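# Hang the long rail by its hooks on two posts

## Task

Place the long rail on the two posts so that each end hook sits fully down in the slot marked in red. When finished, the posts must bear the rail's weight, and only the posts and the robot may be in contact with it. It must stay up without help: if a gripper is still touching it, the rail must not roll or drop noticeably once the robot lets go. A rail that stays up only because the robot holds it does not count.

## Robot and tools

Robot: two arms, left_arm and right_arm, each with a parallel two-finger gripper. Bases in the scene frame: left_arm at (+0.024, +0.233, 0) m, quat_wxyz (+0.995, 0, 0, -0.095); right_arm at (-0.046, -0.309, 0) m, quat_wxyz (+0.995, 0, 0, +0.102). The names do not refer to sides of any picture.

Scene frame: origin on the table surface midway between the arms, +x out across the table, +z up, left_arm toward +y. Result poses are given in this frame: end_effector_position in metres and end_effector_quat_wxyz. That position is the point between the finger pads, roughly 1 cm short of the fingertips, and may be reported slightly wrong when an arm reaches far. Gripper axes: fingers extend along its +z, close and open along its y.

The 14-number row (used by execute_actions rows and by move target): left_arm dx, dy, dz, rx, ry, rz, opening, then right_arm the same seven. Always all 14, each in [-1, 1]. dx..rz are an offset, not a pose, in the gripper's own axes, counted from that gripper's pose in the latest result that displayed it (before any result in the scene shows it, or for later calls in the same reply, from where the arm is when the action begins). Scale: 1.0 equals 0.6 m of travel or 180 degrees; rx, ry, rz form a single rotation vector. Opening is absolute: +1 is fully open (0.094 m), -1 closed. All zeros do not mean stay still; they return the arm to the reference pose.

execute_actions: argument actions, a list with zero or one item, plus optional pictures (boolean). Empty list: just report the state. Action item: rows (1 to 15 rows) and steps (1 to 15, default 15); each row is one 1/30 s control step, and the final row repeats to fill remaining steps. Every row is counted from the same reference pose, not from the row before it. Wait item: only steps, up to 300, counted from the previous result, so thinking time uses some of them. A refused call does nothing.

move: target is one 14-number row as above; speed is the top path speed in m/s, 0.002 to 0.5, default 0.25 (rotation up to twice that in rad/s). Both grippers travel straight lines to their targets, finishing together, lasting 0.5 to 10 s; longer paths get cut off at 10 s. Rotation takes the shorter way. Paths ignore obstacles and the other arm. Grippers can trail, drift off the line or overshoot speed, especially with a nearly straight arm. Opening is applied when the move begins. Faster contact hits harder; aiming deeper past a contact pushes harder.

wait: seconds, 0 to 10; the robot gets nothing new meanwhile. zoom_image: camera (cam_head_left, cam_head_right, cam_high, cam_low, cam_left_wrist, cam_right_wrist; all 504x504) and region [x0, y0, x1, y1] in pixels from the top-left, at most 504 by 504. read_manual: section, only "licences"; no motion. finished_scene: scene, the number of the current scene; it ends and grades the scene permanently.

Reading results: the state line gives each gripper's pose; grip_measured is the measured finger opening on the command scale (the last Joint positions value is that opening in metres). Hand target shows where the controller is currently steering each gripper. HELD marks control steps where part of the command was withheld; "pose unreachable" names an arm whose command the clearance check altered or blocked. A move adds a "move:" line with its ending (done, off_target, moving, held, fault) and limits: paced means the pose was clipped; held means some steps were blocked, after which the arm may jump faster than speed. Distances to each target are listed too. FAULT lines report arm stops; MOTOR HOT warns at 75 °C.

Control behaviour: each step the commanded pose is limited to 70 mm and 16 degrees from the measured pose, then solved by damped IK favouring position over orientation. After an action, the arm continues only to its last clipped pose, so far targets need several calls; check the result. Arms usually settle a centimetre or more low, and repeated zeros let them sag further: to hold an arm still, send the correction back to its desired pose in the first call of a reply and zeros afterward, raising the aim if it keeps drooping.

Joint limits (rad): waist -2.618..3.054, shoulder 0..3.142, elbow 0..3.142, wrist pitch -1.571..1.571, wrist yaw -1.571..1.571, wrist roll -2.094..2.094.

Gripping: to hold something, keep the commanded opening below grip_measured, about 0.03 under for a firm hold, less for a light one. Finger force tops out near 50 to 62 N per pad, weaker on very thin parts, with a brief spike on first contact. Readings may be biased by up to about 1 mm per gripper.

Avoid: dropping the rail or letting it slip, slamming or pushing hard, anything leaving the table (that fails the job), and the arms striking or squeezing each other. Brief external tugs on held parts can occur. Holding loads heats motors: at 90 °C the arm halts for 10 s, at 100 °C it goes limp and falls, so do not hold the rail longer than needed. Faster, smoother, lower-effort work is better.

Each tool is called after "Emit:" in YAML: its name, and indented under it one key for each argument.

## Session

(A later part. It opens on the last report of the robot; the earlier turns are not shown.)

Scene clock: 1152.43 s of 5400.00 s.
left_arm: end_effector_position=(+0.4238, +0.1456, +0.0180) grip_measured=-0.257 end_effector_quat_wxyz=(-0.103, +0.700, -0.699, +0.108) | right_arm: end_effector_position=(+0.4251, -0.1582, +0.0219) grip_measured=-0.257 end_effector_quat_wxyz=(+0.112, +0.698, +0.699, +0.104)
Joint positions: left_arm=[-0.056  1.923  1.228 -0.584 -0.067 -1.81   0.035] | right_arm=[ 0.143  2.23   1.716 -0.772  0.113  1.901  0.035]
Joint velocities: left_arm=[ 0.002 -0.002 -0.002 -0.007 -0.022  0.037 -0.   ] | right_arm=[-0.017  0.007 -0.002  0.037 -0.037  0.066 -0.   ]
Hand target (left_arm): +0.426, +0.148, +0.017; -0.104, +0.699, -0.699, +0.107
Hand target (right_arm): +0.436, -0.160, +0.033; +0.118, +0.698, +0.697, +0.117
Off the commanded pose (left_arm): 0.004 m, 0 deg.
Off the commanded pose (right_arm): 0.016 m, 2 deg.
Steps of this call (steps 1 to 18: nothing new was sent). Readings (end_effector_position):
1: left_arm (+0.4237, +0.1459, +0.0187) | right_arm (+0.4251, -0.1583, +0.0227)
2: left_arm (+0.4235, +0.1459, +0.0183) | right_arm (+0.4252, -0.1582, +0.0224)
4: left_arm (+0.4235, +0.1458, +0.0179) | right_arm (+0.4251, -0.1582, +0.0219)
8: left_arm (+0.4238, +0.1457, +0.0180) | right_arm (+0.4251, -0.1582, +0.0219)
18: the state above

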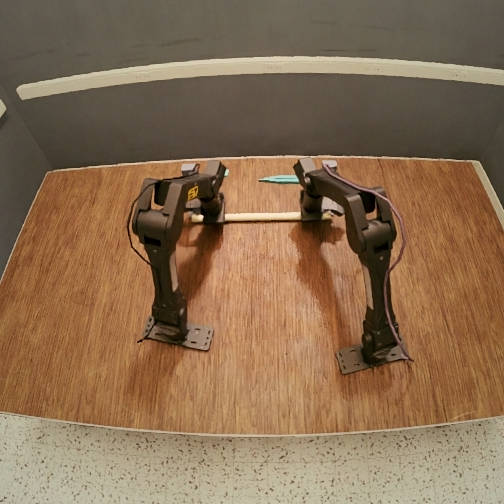

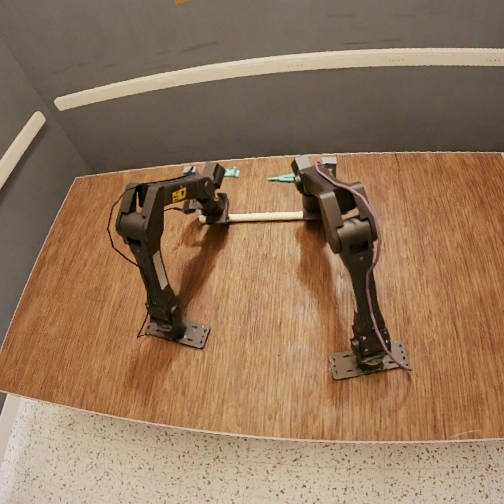

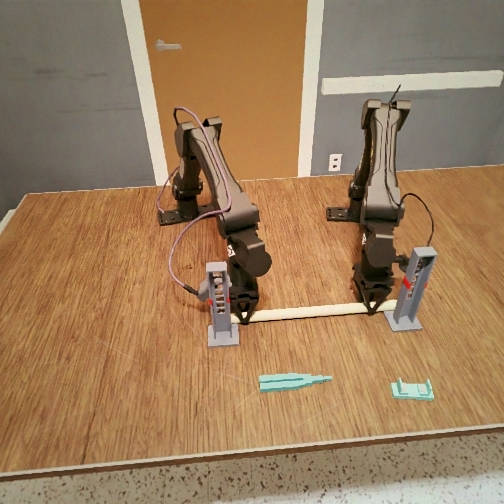

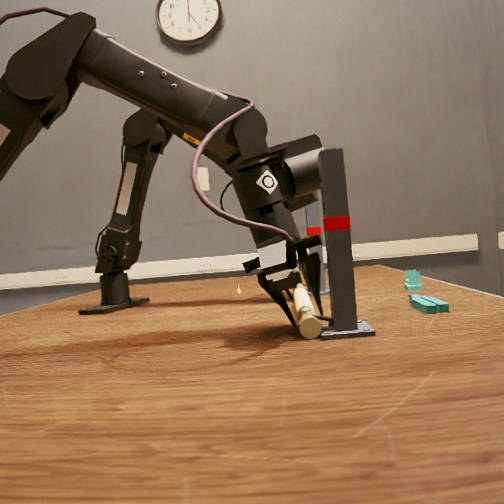

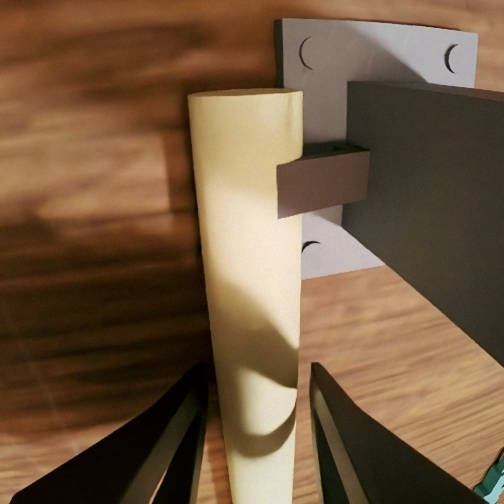

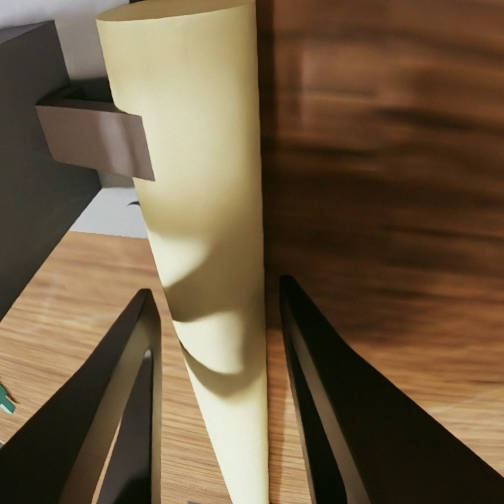

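Emit:
execute_actions:
  actions:
    - {"rows": [ [-0.0044,-0.0036,0.0030,0,0,0,-0.29,-0.0026,0.0229,-0.0124,-0.0088,0.0027,0.0004,-0.29], [-0.0040,-0.0036,0.0030,0,0,0,-0.32,-0.0024,0.0227,-0.0119,-0.0086,0.0027,0.0004,-0.32], [-0.0036,-0.0036,0.0030,0,0,0,-0.35,-0.0022,0.0224,-0.0115,-0.0084,0.0027,0.0004,-0.35], [-0.0032,-0.0036,0.0030,0,0,0,-0.38,-0.0020,0.0222,-0.0111,-0.0083,0.0027,0.0004,-0.38], [-0.0028,-0.0036,0.0030,0,0,0,-0.41,-0.0018,0.0220,-0.0107,-0.0081,0.0027,0.0004,-0.41], [-0.0024,-0.0036,0.0030,0,0,0,-0.43,-0.0016,0.0217,-0.0102,-0.0079,0.0027,0.0004,-0.43], [-0.0020,-0.0036,0.0030,0,0,0,-0.44,-0.0014,0.0215,-0.0098,-0.0077,0.0027,0.0004,-0.44], [-0.0017,-0.0036,0.0030,0,0,0,-0.45,-0.0012,0.0215,-0.0098,-0.0077,0.0027,0.0004,-0.45], [-0.0017,-0.0036,0.0030,0,0,0,-0.46,-0.0010,0.0215,-0.0098,-0.0077,0.0027,0.0004,-0.46], [-0.0017,-0.0036,0.0030,0,0,0,-0.47,-0.0010,0.0215,-0.0098,-0.0077,0.0027,0.0004,-0.47], [-0.0017,-0.0036,0.0030,0,0,0,-0.48,-0.0010,0.0215,-0.0098,-0.0077,0.0027,0.0004,-0.48], [-0.0017,-0.0036,0.0030,0,0,0,-0.49,-0.0010,0.0215,-0.0098,-0.0077,0.0027,0.0004,-0.49], [-0.0017,-0.0036,0.0030,0,0,0,-0.50,-0.0010,0.0215,-0.0098,-0.0077,0.0027,0.0004,-0.50], [-0.0017,-0.0036,0.0030,0,0,0,-0.51,-0.0010,0.0215,-0.0098,-0.0077,0.0027,0.0004,-0.51], [-0.0017,-0.0036,0.0030,0,0,0,-0.52,-0.0010,0.0215,-0.0098,-0.0077,0.0027,0.0004,-0.52] ], "steps": 15}
  pictures: false

Emit:
wait:
  seconds: 0.5

Emit:
zoom_image:
  camera: "cam_low"
  region: [250, 250, 370, 350]

Scene clock: 1221.90 s of 5400.00 s.
left_arm: end_effector_position=(+0.4239, +0.1455, +0.0180) grip_measured=-0.479 end_effector_quat_wxyz=(-0.103, +0.700, -0.699, +0.108) | right_arm: end_effector_position=(+0.4251, -0.1582, +0.0219) grip_measured=-0.484 end_effector_quat_wxyz=(+0.112, +0.698, +0.700, +0.104)
Joint positions: left_arm=[-0.056  1.923  1.228 -0.583 -0.066 -1.81   0.024] | right_arm=[ 0.143  2.23   1.716 -0.772  0.113  1.9    0.024]
Joint velocities: left_arm=[ 0.017  0.002 -0.002  0.007  0.022 -0.022 -0.001] | right_arm=[-0.007 -0.017 -0.017 -0.022 -0.051 -0.022 -0.001]
Hand target (left_arm): +0.426, +0.147, +0.017; -0.104, +0.700, -0.698, +0.108
Hand target (right_arm): +0.435, -0.159, +0.031; +0.117, +0.697, +0.698, +0.116
Off the commanded pose (left_arm): 0.003 m, 0 deg.
Off the commanded pose (right_arm): 0.014 m, 1 deg.
Steps of this call (steps 1 to 90: nothing new was sent; then 65.97 s passed at rest; steps 91 to 105: all 15 steps of this action). Readings (end_effector_position):
91: left_arm (+0.4238, +0.1456, +0.0180) | right_arm (+0.4251, -0.1582, +0.0219)
92: left_arm (+0.4238, +0.1456, +0.0180) | right_arm (+0.4251, -0.1582, +0.0219)
94: left_arm (+0.4238, +0.1455, +0.0180) | right_arm (+0.4251, -0.1582, +0.0219)
98: left_arm (+0.4238, +0.1455, +0.0180) | right_arm (+0.4251, -0.1582, +0.0219)
105: the state above

Scene clock: 1222.40 s of 5400.00 s.
left_arm: end_effector_position=(+0.4239, +0.1455, +0.0180) grip_measured=-0.479 end_effector_quat_wxyz=(-0.103, +0.700, -0.699, +0.108) | right_arm: end_effector_position=(+0.4251, -0.1582, +0.0219) grip_measured=-0.484 end_effector_quat_wxyz=(+0.112, +0.698, +0.700, +0.104)
Joint positions: left_arm=[-0.056  1.923  1.228 -0.583 -0.066 -1.81   0.024] | right_arm=[ 0.143  2.23   1.716 -0.772  0.113  1.9    0.024]
Joint velocities: left_arm=[ 0.012 -0.007 -0.007  0.066 -0.037 -0.051 -0.   ] | right_arm=[-0.027 -0.002 -0.007  0.037 -0.007 -0.007 -0.001]
Hand target (left_arm): +0.426, +0.147, +0.017; -0.104, +0.700, -0.698, +0.108
Hand target (right_arm): +0.435, -0.159, +0.031; +0.117, +0.697, +0.698, +0.116
Off the commanded pose (left_arm): 0.003 m, 0 deg.
Off the commanded pose (right_arm): 0.014 m, 1 deg.
Steps of this call (steps 1 to 15: nothing new was sent). Readings (end_effector_position):
1: left_arm (+0.4239, +0.1455, +0.0180) | right_arm (+0.4251, -0.1582, +0.0219)
2: left_arm (+0.4239, +0.1455, +0.0180) | right_arm (+0.4251, -0.1582, +0.0219)
4: left_arm (+0.4239, +0.1455, +0.0180) | right_arm (+0.4251, -0.1582, +0.0219)
8: left_arm (+0.4239, +0.1455, +0.0180) | right_arm (+0.4251, -0.1582, +0.0219)
15: the state above

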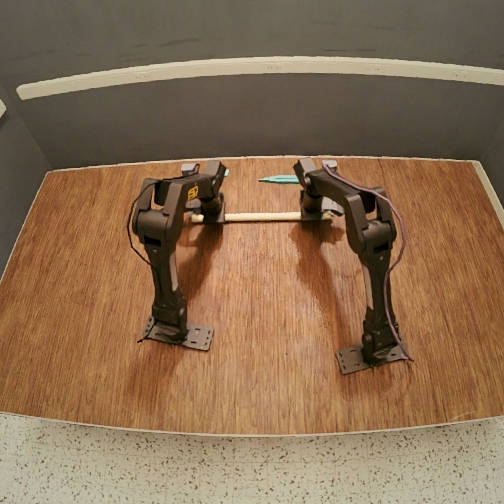

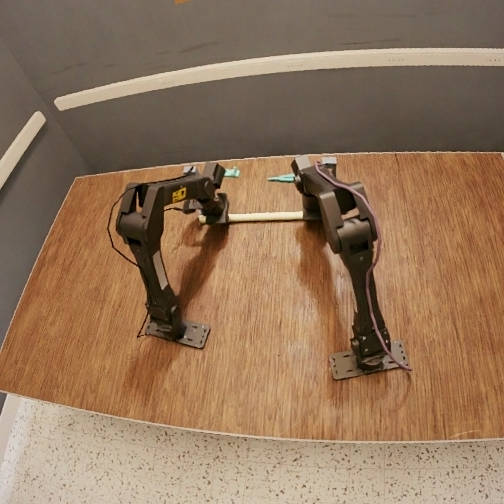

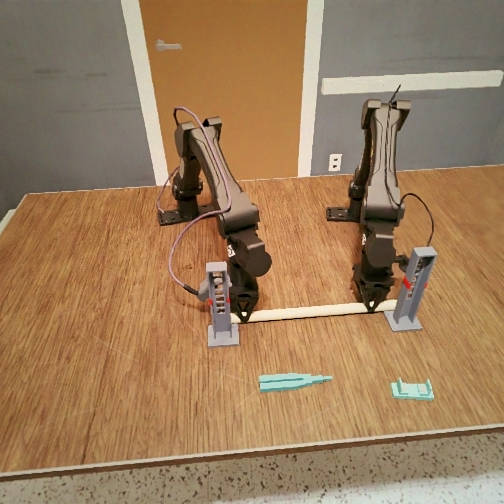

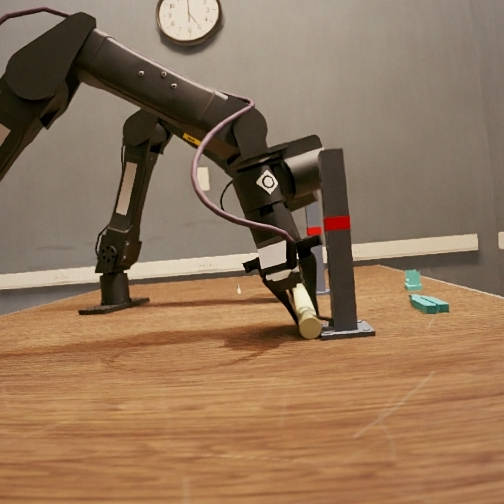

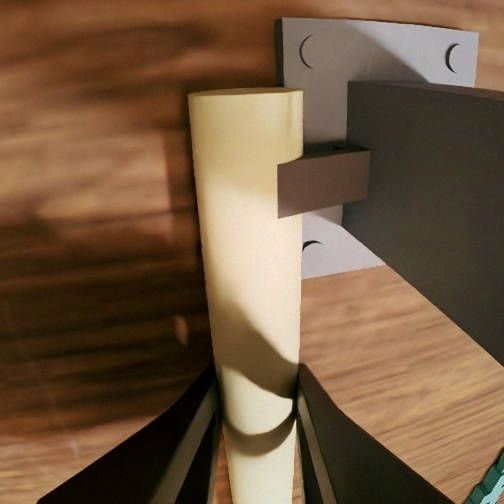

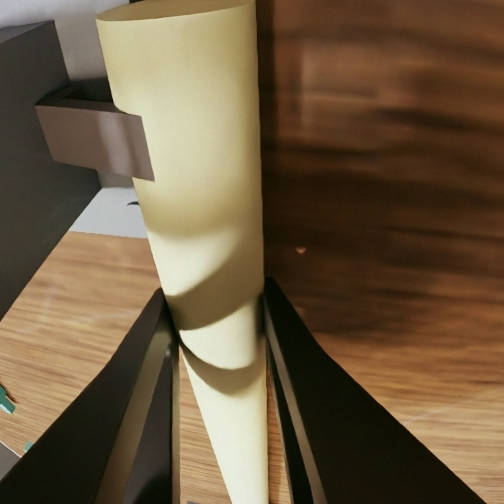

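Region (250, 250, 370, 350) of cam_low's 504x504 image, scaled by 4.200, with more detail than that image has.

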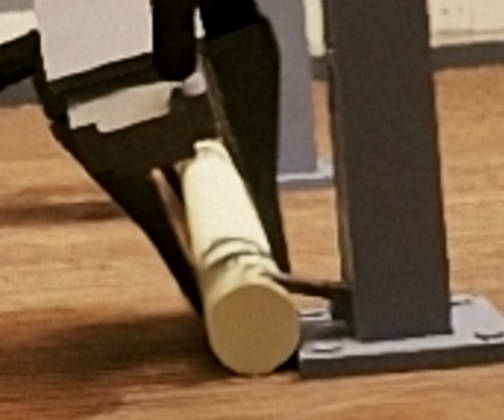

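Emit:
move:
  target: [-0.0017, 0.0096, -0.0815, 0.005, 0, 0, -0.52, 0, 0.0055, -0.0944, -0.008, 0.002, 0, -0.52]
  speed: 0.04

Scene clock: 1270.27 s of 5400.00 s.
left_arm: end_effector_position=(+0.4046, +0.1472, +0.0526) grip_measured=-0.479 end_effector_quat_wxyz=(-0.099, +0.701, -0.698, +0.107) | right_arm: end_effector_position=(+0.4084, -0.1568, +0.0529) grip_measured=-0.484 end_effector_quat_wxyz=(+0.102, +0.696, +0.703, +0.102)
Joint positions: left_arm=[-0.062  1.81   1.228 -0.704 -0.062 -1.82   0.024] | right_arm=[ 0.152  2.149  1.716 -0.865  0.098  1.904  0.024]
Joint velocities: left_arm=[ 0.002  0.002 -0.007 -0.037 -0.037 -0.007 -0.001] | right_arm=[-0.007 -0.012 -0.012  0.022  0.007  0.037 -0.   ]
Hand target (left_arm): +0.404, +0.148, +0.063; -0.109, +0.699, -0.697, +0.113
Hand target (right_arm): +0.412, -0.158, +0.077; +0.118, +0.696, +0.698, +0.116
Off the commanded pose (left_arm): 0.010 m, 1 deg.
Off the commanded pose (right_arm): 0.024 m, 2 deg.
After step 90, 43.13 s passed at rest.
move: off_target (right_arm)

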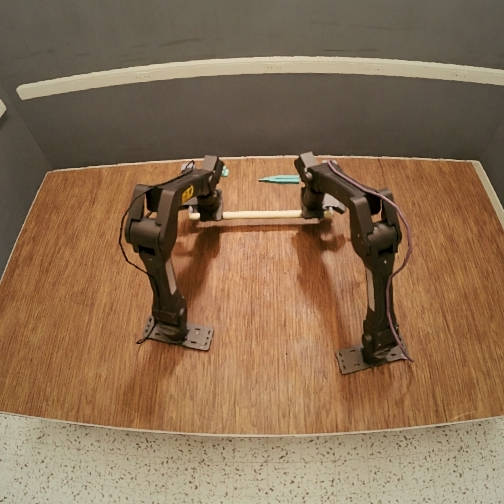

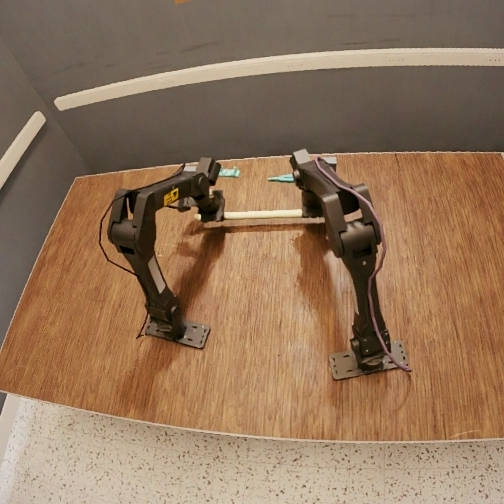

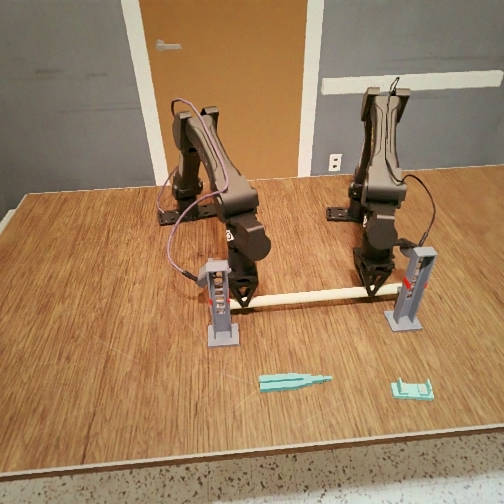

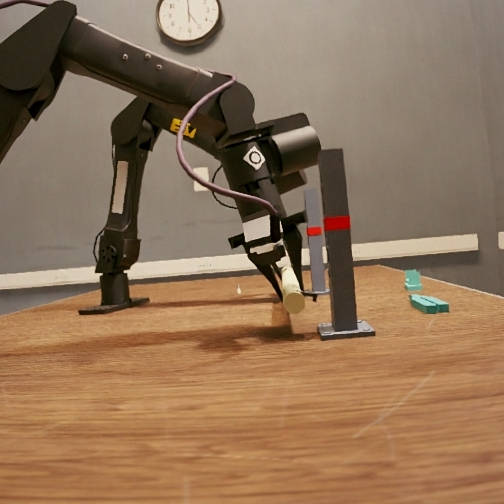

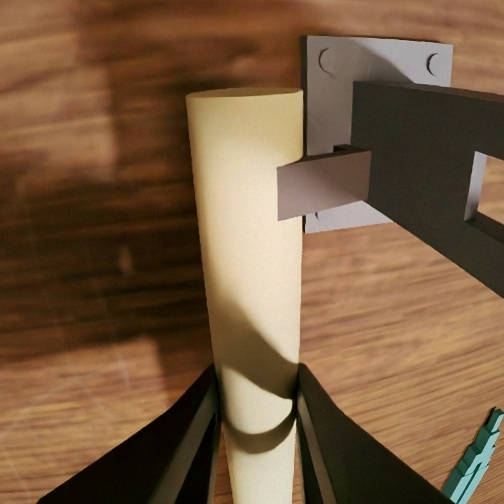

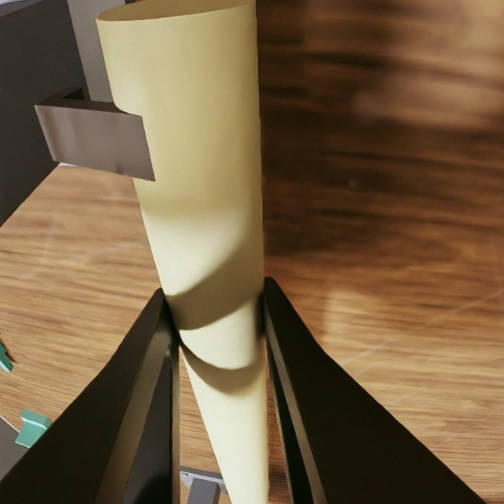

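Emit:
zoom_image:
  camera: "cam_low"
  region: [260, 200, 370, 320]

Region (260, 200, 370, 320) of cam_low's 504x504 image, scaled by 4.200, with more detail than that image has; it fills the left 462 columns of this view, and the rest is white.

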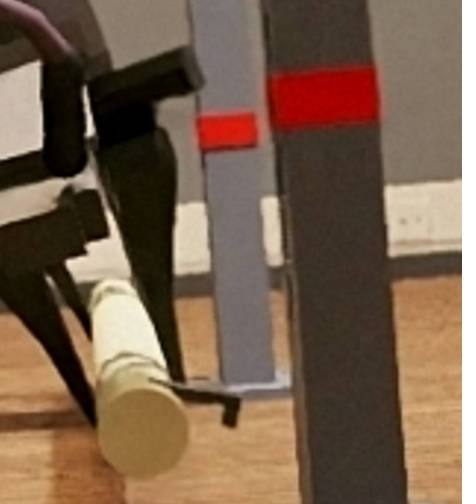

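Emit:
move:
  target: [0.0029, -0.0319, -0.1442, 0.1069, -0.0030, 0.0024, -0.52, -0.0008, 0.0371, -0.1646, -0.1135, -0.0010, 0.0030, -0.52]
  speed: 0.05

Emit:
zoom_image:
  camera: "cam_low"
  region: [260, 200, 370, 320]

Scene clock: 1336.47 s of 5400.00 s.
left_arm: end_effector_position=(+0.3935, +0.1466, +0.1274) grip_measured=-0.479 end_effector_quat_wxyz=(-0.196, +0.680, -0.677, +0.202) | right_arm: end_effector_position=(+0.3962, -0.1573, +0.1328) grip_measured=-0.484 end_effector_quat_wxyz=(+0.196, +0.676, +0.682, +0.199)
Joint positions: left_arm=[-0.115  1.5    1.081 -0.601 -0.156 -1.838  0.024] | right_arm=[ 0.201  1.844  1.488 -0.683  0.208  1.912  0.024]
Joint velocities: left_arm=[ 0.012  0.002  0.002  0.081  0.007 -0.037 -0.   ] | right_arm=[ 0.012 -0.002 -0.007 -0.022 -0.007 -0.022  0.001]
Hand target (left_arm): +0.398, +0.148, +0.141; -0.219, +0.675, -0.670, +0.217
Hand target (right_arm): +0.402, -0.158, +0.155; +0.222, +0.673, +0.669, +0.226
Off the commanded pose (left_arm): 0.014 m, 3 deg.
Off the commanded pose (right_arm): 0.022 m, 5 deg.
After step 90, 59.30 s passed at rest.
move: off_target (left_arm, right_arm)

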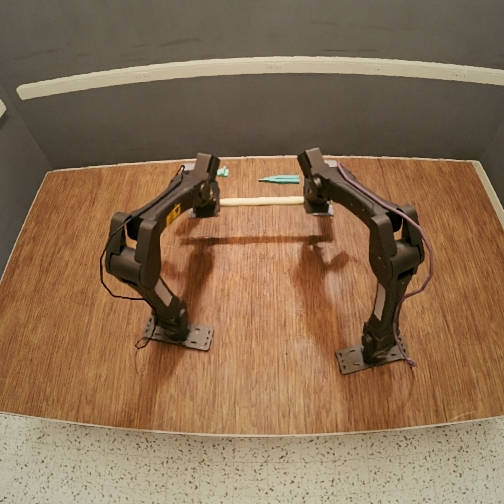

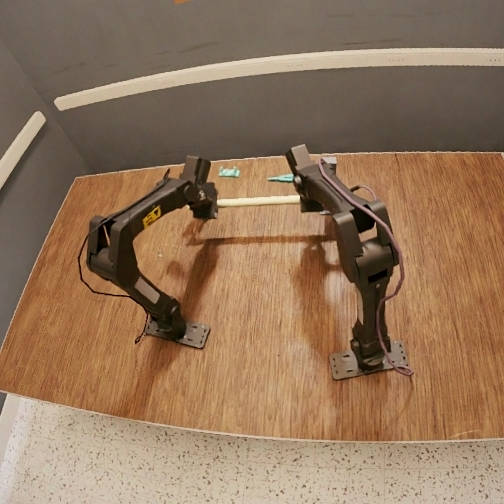

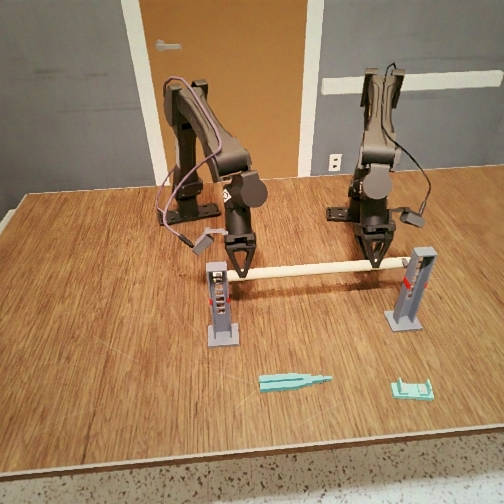

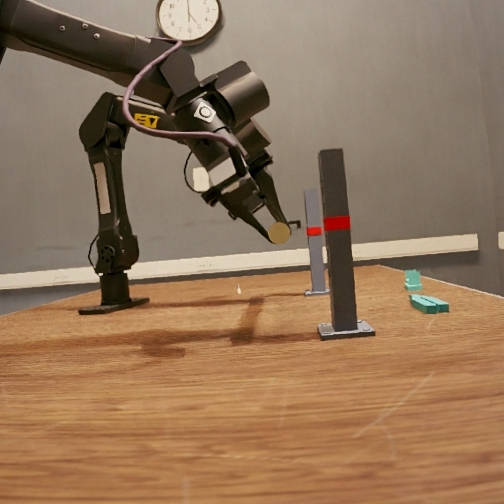

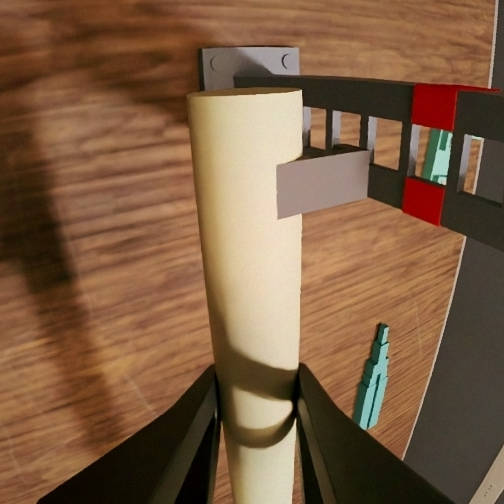

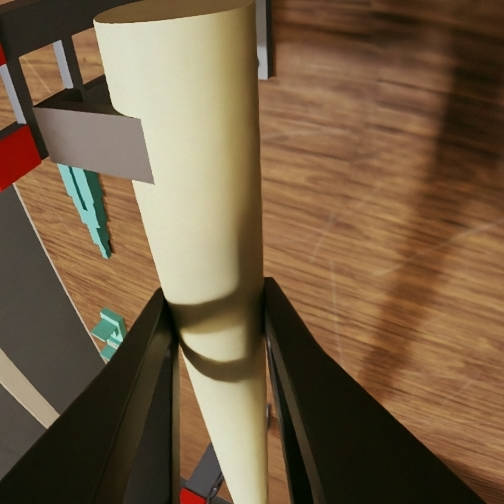

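Region (260, 200, 370, 320) of cam_low's 504x504 image, scaled by 4.200, with more detail than that image has; it fills the left 462 columns of this view, and the rest is white.

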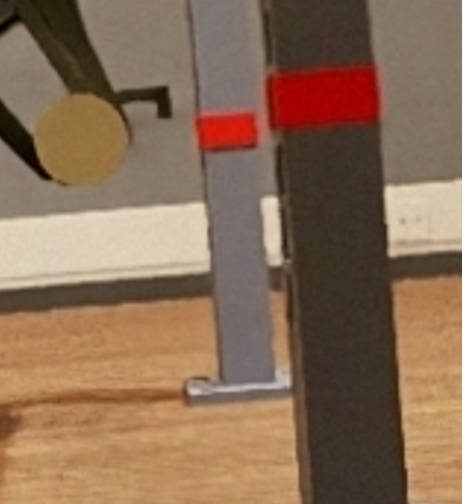

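Emit:
zoom_image:
  camera: "cam_low"
  region: [265, 205, 335, 250]

Region (265, 205, 335, 250) of cam_low's 504x504 image, scaled by 7.200, with more detail than that image has; it fills the top 324 rows of this view, and the rest is white.

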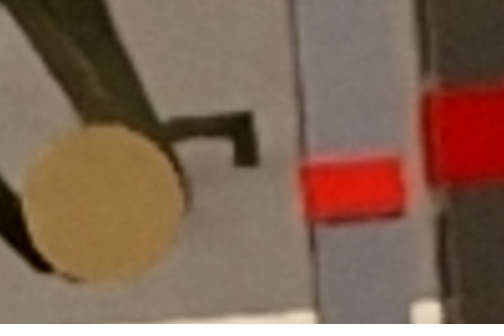

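Emit:
execute_actions:
  actions:
    - {"rows": [ [-0.0022,-0.0203,-0.0143,0.0182,-0.0037,0.0002,-0.52,-0.0013,0.0290,-0.0250,-0.0253,-0.0009,0.0044,-0.52], [-0.0022,-0.0219,-0.0137,0.0183,-0.0037,0.0002,-0.52,-0.0015,0.0307,-0.0246,-0.0255,-0.0009,0.0044,-0.52], [-0.0023,-0.0236,-0.0130,0.0185,-0.0037,0.0002,-0.52,-0.0016,0.0323,-0.0241,-0.0258,-0.0009,0.0044,-0.52], [-0.0023,-0.0253,-0.0123,0.0187,-0.0037,0.0002,-0.52,-0.0017,0.0340,-0.0236,-0.0260,-0.0009,0.0044,-0.52], [-0.0024,-0.0269,-0.0116,0.0188,-0.0037,0.0002,-0.52,-0.0019,0.0357,-0.0231,-0.0263,-0.0009,0.0044,-0.52], [-0.0025,-0.0286,-0.0110,0.0190,-0.0037,0.0002,-0.52,-0.0020,0.0374,-0.0227,-0.0265,-0.0009,0.0044,-0.52], [-0.0025,-0.0303,-0.0103,0.0192,-0.0037,0.0002,-0.52,-0.0021,0.0391,-0.0222,-0.0268,-0.0009,0.0044,-0.52], [-0.0026,-0.0319,-0.0096,0.0193,-0.0037,0.0002,-0.52,-0.0023,0.0407,-0.0217,-0.0270,-0.0009,0.0044,-0.52], [-0.0026,-0.0336,-0.0089,0.0195,-0.0037,0.0002,-0.52,-0.0024,0.0424,-0.0212,-0.0273,-0.0009,0.0044,-0.52], [-0.0027,-0.0353,-0.0083,0.0197,-0.0037,0.0002,-0.52,-0.0025,0.0441,-0.0208,-0.0275,-0.0009,0.0044,-0.52], [-0.0028,-0.0369,-0.0076,0.0198,-0.0037,0.0002,-0.52,-0.0027,0.0458,-0.0203,-0.0278,-0.0009,0.0044,-0.52], [-0.0028,-0.0386,-0.0069,0.0200,-0.0037,0.0002,-0.52,-0.0028,0.0475,-0.0198,-0.0280,-0.0009,0.0044,-0.52], [-0.0029,-0.0403,-0.0062,0.0202,-0.0037,0.0002,-0.52,-0.0029,0.0491,-0.0193,-0.0283,-0.0009,0.0044,-0.52], [-0.0029,-0.0419,-0.0056,0.0203,-0.0037,0.0002,-0.52,-0.0031,0.0508,-0.0189,-0.0285,-0.0009,0.0044,-0.52], [-0.0030,-0.0436,-0.0049,0.0205,-0.0037,0.0002,-0.52,-0.0032,0.0525,-0.0184,-0.0288,-0.0009,0.0044,-0.52] ], "steps": 15}
  pictures: false

Emit:
wait:
  seconds: 0.6

Emit:
zoom_image:
  camera: "cam_low"
  region: [265, 205, 335, 250]

Scene clock: 1440.83 s of 5400.00 s.
left_arm: end_effector_position=(+0.3954, +0.1461, +0.1274) grip_measured=-0.479 end_effector_quat_wxyz=(-0.196, +0.680, -0.677, +0.202) | right_arm: end_effector_position=(+0.3965, -0.1576, +0.1330) grip_measured=-0.484 end_effector_quat_wxyz=(+0.197, +0.676, +0.681, +0.200)
Joint positions: left_arm=[-0.115  1.507  1.088 -0.6   -0.157 -1.837  0.024] | right_arm=[ 0.201  1.844  1.488 -0.682  0.21   1.911  0.024]
Joint velocities: left_arm=[-0.002  0.115  0.105 -0.022 -0.11   0.007 -0.   ] | right_arm=[ 0.007  0.002 -0.007 -0.007  0.11  -0.022 -0.001]
Hand target (left_arm): +0.413, +0.149, +0.145; -0.222, +0.676, -0.668, +0.220
Hand target (right_arm): +0.415, -0.160, +0.160; +0.226, +0.672, +0.666, +0.231
Off the commanded pose (left_arm): 0.025 m, 4 deg.
Off the commanded pose (right_arm): 0.033 m, 5 deg.
Steps of this call (steps 1 to 90: nothing new was sent; then 100.87 s passed at rest; steps 91 to 105: all 15 steps of this action). Readings (end_effector_position):
91: left_arm (+0.3936, +0.1467, +0.1275) | right_arm (+0.3964, -0.1573, +0.1329)
92: left_arm (+0.3936, +0.1467, +0.1275) | right_arm (+0.3964, -0.1573, +0.1329)
94: left_arm (+0.3936, +0.1467, +0.1275) | right_arm (+0.3964, -0.1573, +0.1329)
98: left_arm (+0.3936, +0.1467, +0.1275) | right_arm (+0.3964, -0.1573, +0.1329)
105: the state above

Scene clock: 1441.43 s of 5400.00 s.
left_arm: end_effector_position=(+0.3971, +0.1456, +0.1263) grip_measured=-0.479 end_effector_quat_wxyz=(-0.195, +0.680, -0.678, +0.201) | right_arm: end_effector_position=(+0.3968, -0.1582, +0.1332) grip_measured=-0.484 end_effector_quat_wxyz=(+0.199, +0.676, +0.681, +0.199)
Joint positions: left_arm=[-0.115  1.517  1.094 -0.6   -0.157 -1.836  0.024] | right_arm=[ 0.201  1.844  1.488 -0.682  0.214  1.911  0.024]
Joint velocities: left_arm=[-0.007  0.002  0.012  0.007  0.051 -0.007 -0.   ] | right_arm=[-0.012 -0.017 -0.007  0.007  0.051  0.022  0.   ]
Hand target (left_arm): +0.413, +0.149, +0.145; -0.222, +0.675, -0.668, +0.220
Hand target (right_arm): +0.415, -0.160, +0.160; +0.226, +0.672, +0.666, +0.231
Off the commanded pose (left_arm): 0.025 m, 4 deg.
Off the commanded pose (right_arm): 0.033 m, 5 deg.
Steps of this call (steps 1 to 18: nothing new was sent). Readings (end_effector_position):
1: left_arm (+0.3962, +0.1458, +0.1270) | right_arm (+0.3966, -0.1578, +0.1331)
2: left_arm (+0.3967, +0.1457, +0.1267) | right_arm (+0.3967, -0.1580, +0.1332)
4: left_arm (+0.3970, +0.1456, +0.1262) | right_arm (+0.3968, -0.1581, +0.1332)
8: left_arm (+0.3971, +0.1456, +0.1263) | right_arm (+0.3968, -0.1582, +0.1332)
18: the state above

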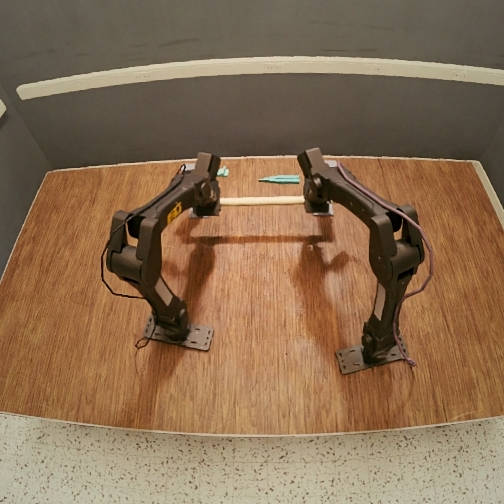

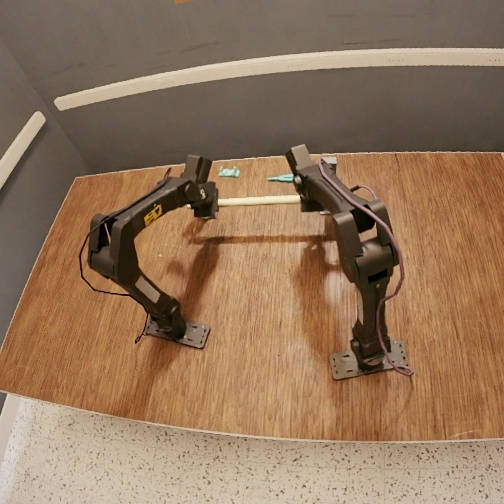

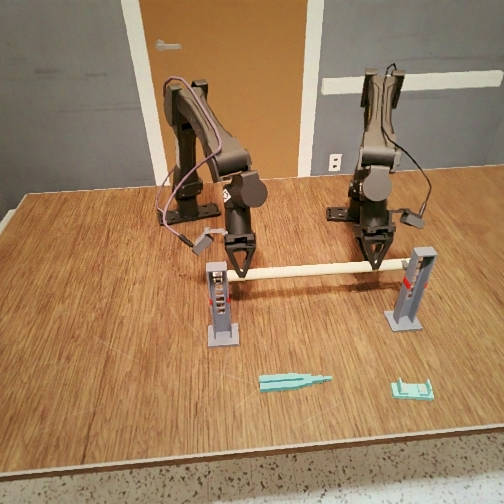

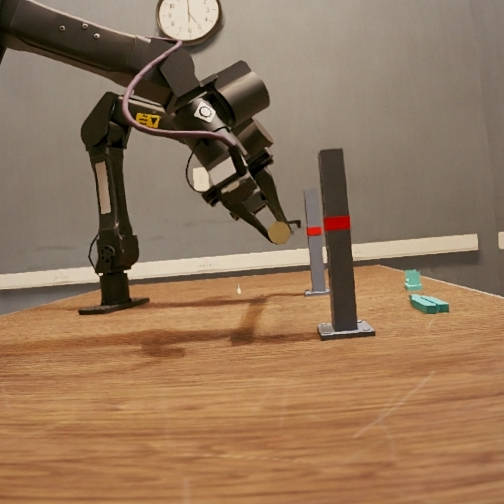

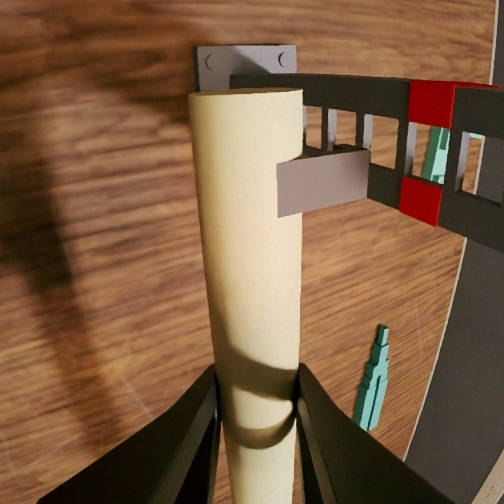

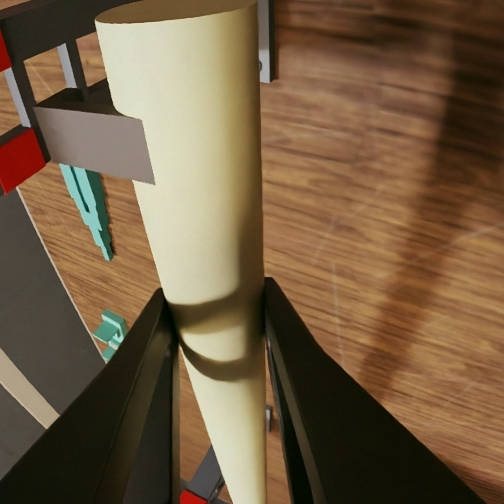

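Region (265, 205, 335, 250) of cam_low's 504x504 image, scaled by 7.200, with more detail than that image has; it fills the top 324 rows of this view, and the rest is white.

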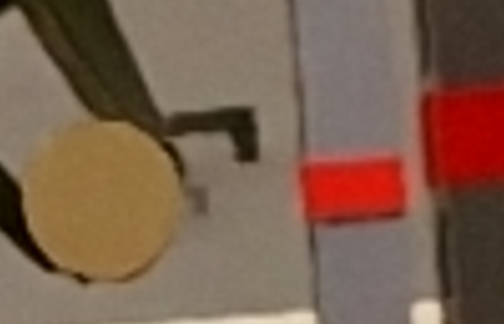

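Emit:
execute_actions:
  actions: []

Scene clock: 1473.80 s of 5400.00 s.
left_arm: end_effector_position=(+0.3971, +0.1456, +0.1263) grip_measured=-0.479 end_effector_quat_wxyz=(-0.195, +0.680, -0.678, +0.201) | right_arm: end_effector_position=(+0.3968, -0.1582, +0.1332) grip_measured=-0.484 end_effector_quat_wxyz=(+0.199, +0.676, +0.681, +0.199)
Joint positions: left_arm=[-0.115  1.517  1.094 -0.6   -0.157 -1.836  0.024] | right_arm=[ 0.201  1.844  1.488 -0.682  0.214  1.911  0.024]
Joint velocities: left_arm=[-0.027 -0.017  0.017  0.022 -0.037 -0.022 -0.001] | right_arm=[-0.002 -0.002  0.007 -0.066 -0.037 -0.037  0.001]
Hand target (left_arm): +0.413, +0.149, +0.145; -0.222, +0.675, -0.668, +0.220
Hand target (right_arm): +0.415, -0.160, +0.160; +0.226, +0.672, +0.666, +0.231
Off the commanded pose (left_arm): 0.025 m, 4 deg.
Off the commanded pose (right_arm): 0.033 m, 5 deg.
Steps of this call (steps 1 to 90: nothing new was sent; then 29.37 s passed at rest). Readings (end_effector_position):
1: left_arm (+0.3971, +0.1456, +0.1263) | right_arm (+0.3968, -0.1582, +0.1332)
2: left_arm (+0.3971, +0.1456, +0.1263) | right_arm (+0.3968, -0.1582, +0.1332)
4: left_arm (+0.3971, +0.1456, +0.1263) | right_arm (+0.3968, -0.1582, +0.1332)
8: left_arm (+0.3971, +0.1456, +0.1263) | right_arm (+0.3968, -0.1582, +0.1332)
90: the state above

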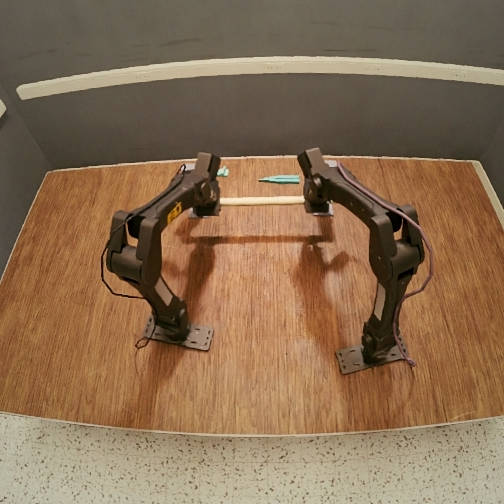

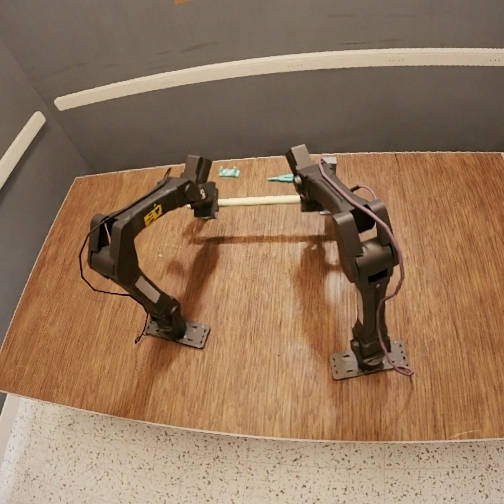

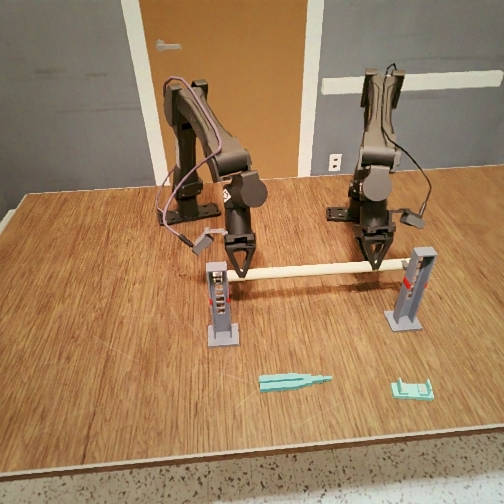

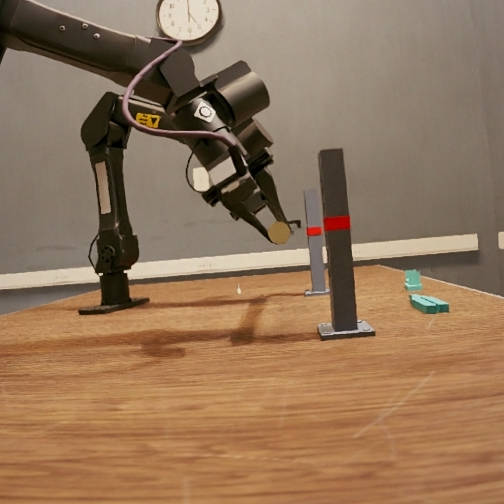

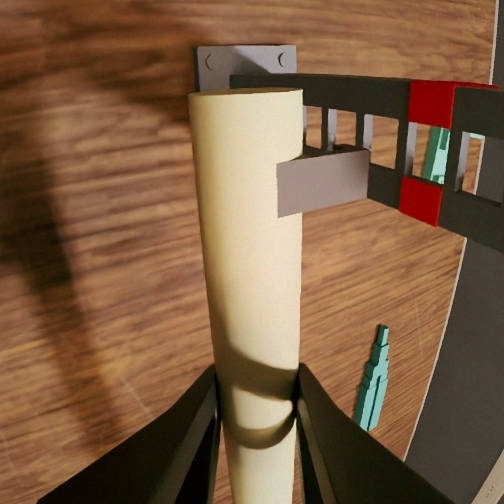

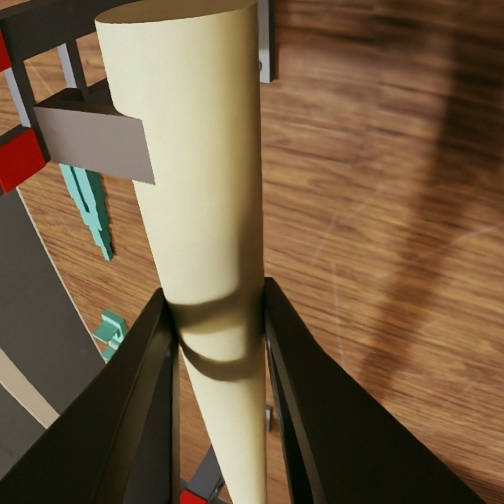

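Emit:
execute_actions:
  actions:
    - {"rows": [ [-0.0057,-0.0399,-0.0115,0.0218,-0.004,-0.0011,-0.52, -0.003,0.0504,-0.0204,-0.0279,0.0007,0.0054,-0.52], [-0.0057,-0.0406,-0.0110,0.0218,-0.004,-0.0011,-0.52, -0.003,0.0512,-0.0194,-0.0279,0.0007,0.0054,-0.52], [-0.0058,-0.0413,-0.0106,0.0218,-0.004,-0.0011,-0.52, -0.003,0.0520,-0.0184,-0.0279,0.0007,0.0054,-0.52], [-0.0058,-0.0420,-0.0101,0.0218,-0.004,-0.0011,-0.52, -0.003,0.0529,-0.0174,-0.0279,0.0007,0.0054,-0.52], [-0.0059,-0.0427,-0.0097,0.0218,-0.004,-0.0011,-0.52, -0.003,0.0537,-0.0163,-0.0279,0.0007,0.0054,-0.52], [-0.0059,-0.0434,-0.0092,0.0218,-0.004,-0.0011,-0.52, -0.003,0.0545,-0.0153,-0.0279,0.0007,0.0054,-0.52], [-0.006,-0.0441,-0.0088,0.0218,-0.004,-0.0011,-0.52, -0.003,0.0554,-0.0143,-0.0279,0.0007,0.0054,-0.52], [-0.006,-0.0448,-0.0083,0.0218,-0.004,-0.0011,-0.52, -0.003,0.0562,-0.0133,-0.0279,0.0007,0.0054,-0.52], [-0.0061,-0.0455,-0.0079,0.0218,-0.004,-0.0011,-0.52, -0.003,0.0570,-0.0122,-0.0279,0.0007,0.0054,-0.52], [-0.0061,-0.0462,-0.0074,0.0218,-0.004,-0.0011,-0.52, -0.003,0.0579,-0.0112,-0.0279,0.0007,0.0054,-0.52], [-0.0062,-0.0469,-0.0070,0.0218,-0.004,-0.0011,-0.52, -0.003,0.0587,-0.0102,-0.0279,0.0007,0.0054,-0.52], [-0.0062,-0.0476,-0.0065,0.0218,-0.004,-0.0011,-0.52, -0.003,0.0595,-0.0092,-0.0279,0.0007,0.0054,-0.52] ], "steps": 15}
  pictures: false

Emit:
wait:
  seconds: 0.6

Emit:
zoom_image:
  camera: "cam_low"
  region: [265, 205, 335, 250]

Scene clock: 1530.90 s of 5400.00 s.
left_arm: end_effector_position=(+0.4030, +0.1461, +0.1276) grip_measured=-0.479 end_effector_quat_wxyz=(-0.198, +0.680, -0.677, +0.202) | right_arm: end_effector_position=(+0.4045, -0.1578, +0.1317) grip_measured=-0.484 end_effector_quat_wxyz=(+0.201, +0.677, +0.679, +0.200)
Joint positions: left_arm=[-0.109  1.534  1.114 -0.597 -0.156 -1.83   0.024] | right_arm=[ 0.196  1.87   1.513 -0.676  0.214  1.908  0.024]
Joint velocities: left_arm=[0.017 0.022 0.002 0.007 0.022 0.051 0.   ] | right_arm=[-0.017  0.032  0.017 -0.066  0.007 -0.022 -0.001]
Hand target (left_arm): +0.418, +0.150, +0.145; -0.222, +0.676, -0.668, +0.220
Hand target (right_arm): +0.422, -0.160, +0.158; +0.226, +0.673, +0.665, +0.231
Off the commanded pose (left_arm): 0.024 m, 4 deg.
Off the commanded pose (right_arm): 0.032 m, 5 deg.
Steps of this call (steps 1 to 90: nothing new was sent; then 53.60 s passed at rest; steps 91 to 105: all 15 steps of this action). Readings (end_effector_position):
91: left_arm (+0.3971, +0.1456, +0.1263) | right_arm (+0.3968, -0.1582, +0.1332)
92: left_arm (+0.3971, +0.1456, +0.1263) | right_arm (+0.3968, -0.1582, +0.1332)
94: left_arm (+0.3971, +0.1457, +0.1263) | right_arm (+0.3968, -0.1583, +0.1332)
98: left_arm (+0.3989, +0.1457, +0.1273) | right_arm (+0.3990, -0.1582, +0.1334)
105: the state above

Scene clock: 1531.50 s of 5400.00 s.
left_arm: end_effector_position=(+0.4032, +0.1462, +0.1271) grip_measured=-0.479 end_effector_quat_wxyz=(-0.197, +0.680, -0.677, +0.201) | right_arm: end_effector_position=(+0.4046, -0.1577, +0.1313) grip_measured=-0.484 end_effector_quat_wxyz=(+0.201, +0.677, +0.680, +0.200)
Joint positions: left_arm=[-0.108  1.536  1.114 -0.597 -0.156 -1.83   0.024] | right_arm=[ 0.196  1.871  1.513 -0.676  0.214  1.908  0.024]
Joint velocities: left_arm=[-0.017  0.007 -0.002 -0.051 -0.081  0.022  0.   ] | right_arm=[-0.007 -0.007 -0.012 -0.007  0.007 -0.007  0.   ]
Hand target (left_arm): +0.418, +0.150, +0.145; -0.222, +0.676, -0.667, +0.219
Hand target (right_arm): +0.422, -0.160, +0.158; +0.226, +0.673, +0.665, +0.231
Off the commanded pose (left_arm): 0.024 m, 4 deg.
Off the commanded pose (right_arm): 0.032 m, 5 deg.
Steps of this call (steps 1 to 18: nothing new was sent). Readings (end_effector_position):
1: left_arm (+0.4031, +0.1462, +0.1273) | right_arm (+0.4046, -0.1577, +0.1315)
2: left_arm (+0.4031, +0.1462, +0.1272) | right_arm (+0.4046, -0.1577, +0.1313)
4: left_arm (+0.4032, +0.1462, +0.1271) | right_arm (+0.4046, -0.1577, +0.1313)
8: left_arm (+0.4032, +0.1462, +0.1271) | right_arm (+0.4046, -0.1577, +0.1313)
18: the state above

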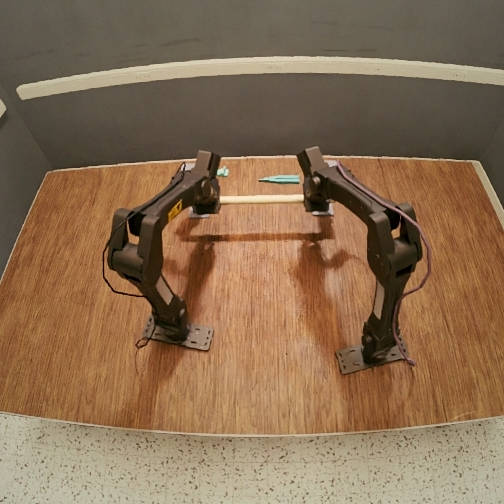

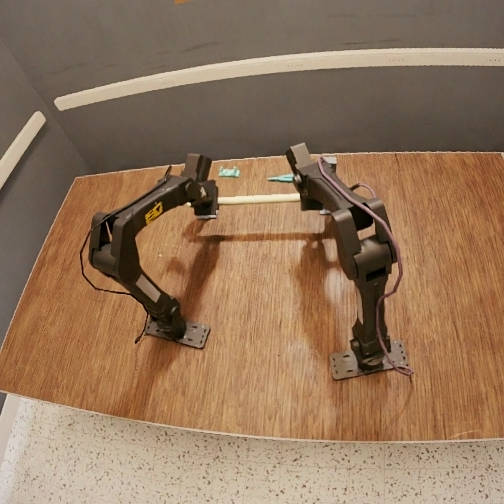

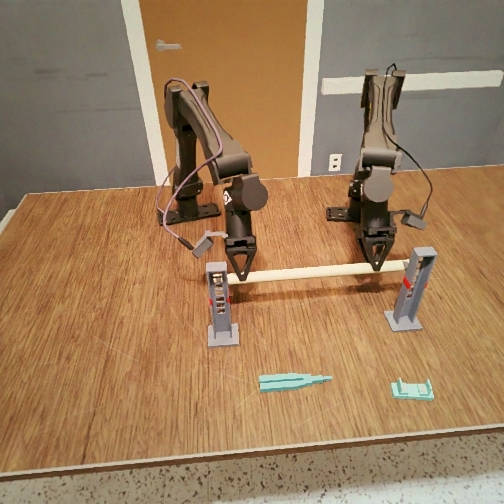

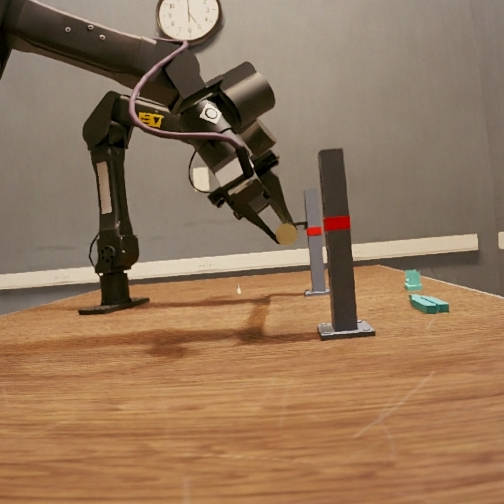

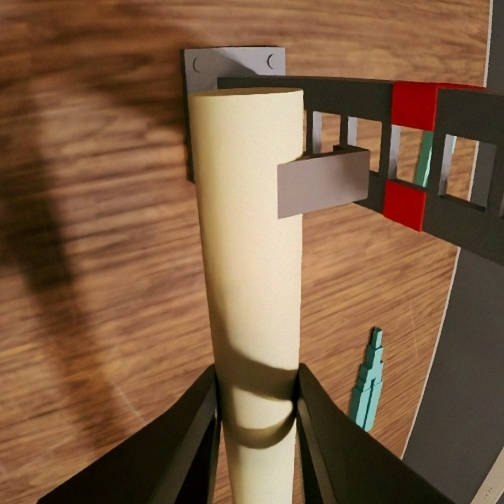

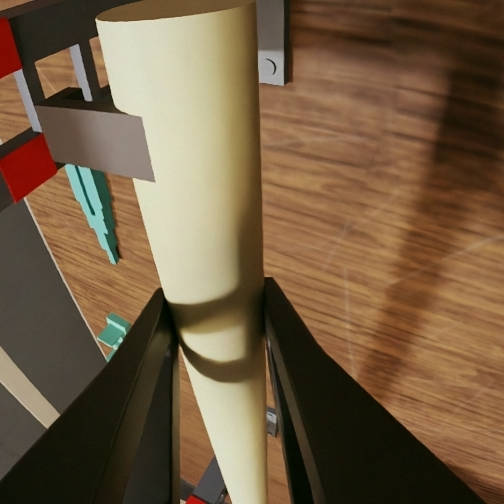

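Region (265, 205, 335, 250) of cam_low's 504x504 image, scaled by 7.200, with more detail than that image has; it fills the top 324 rows of this view, and the rest is white.

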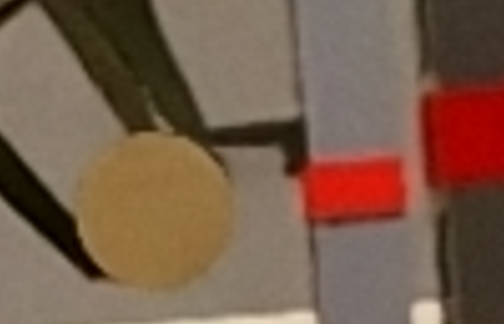

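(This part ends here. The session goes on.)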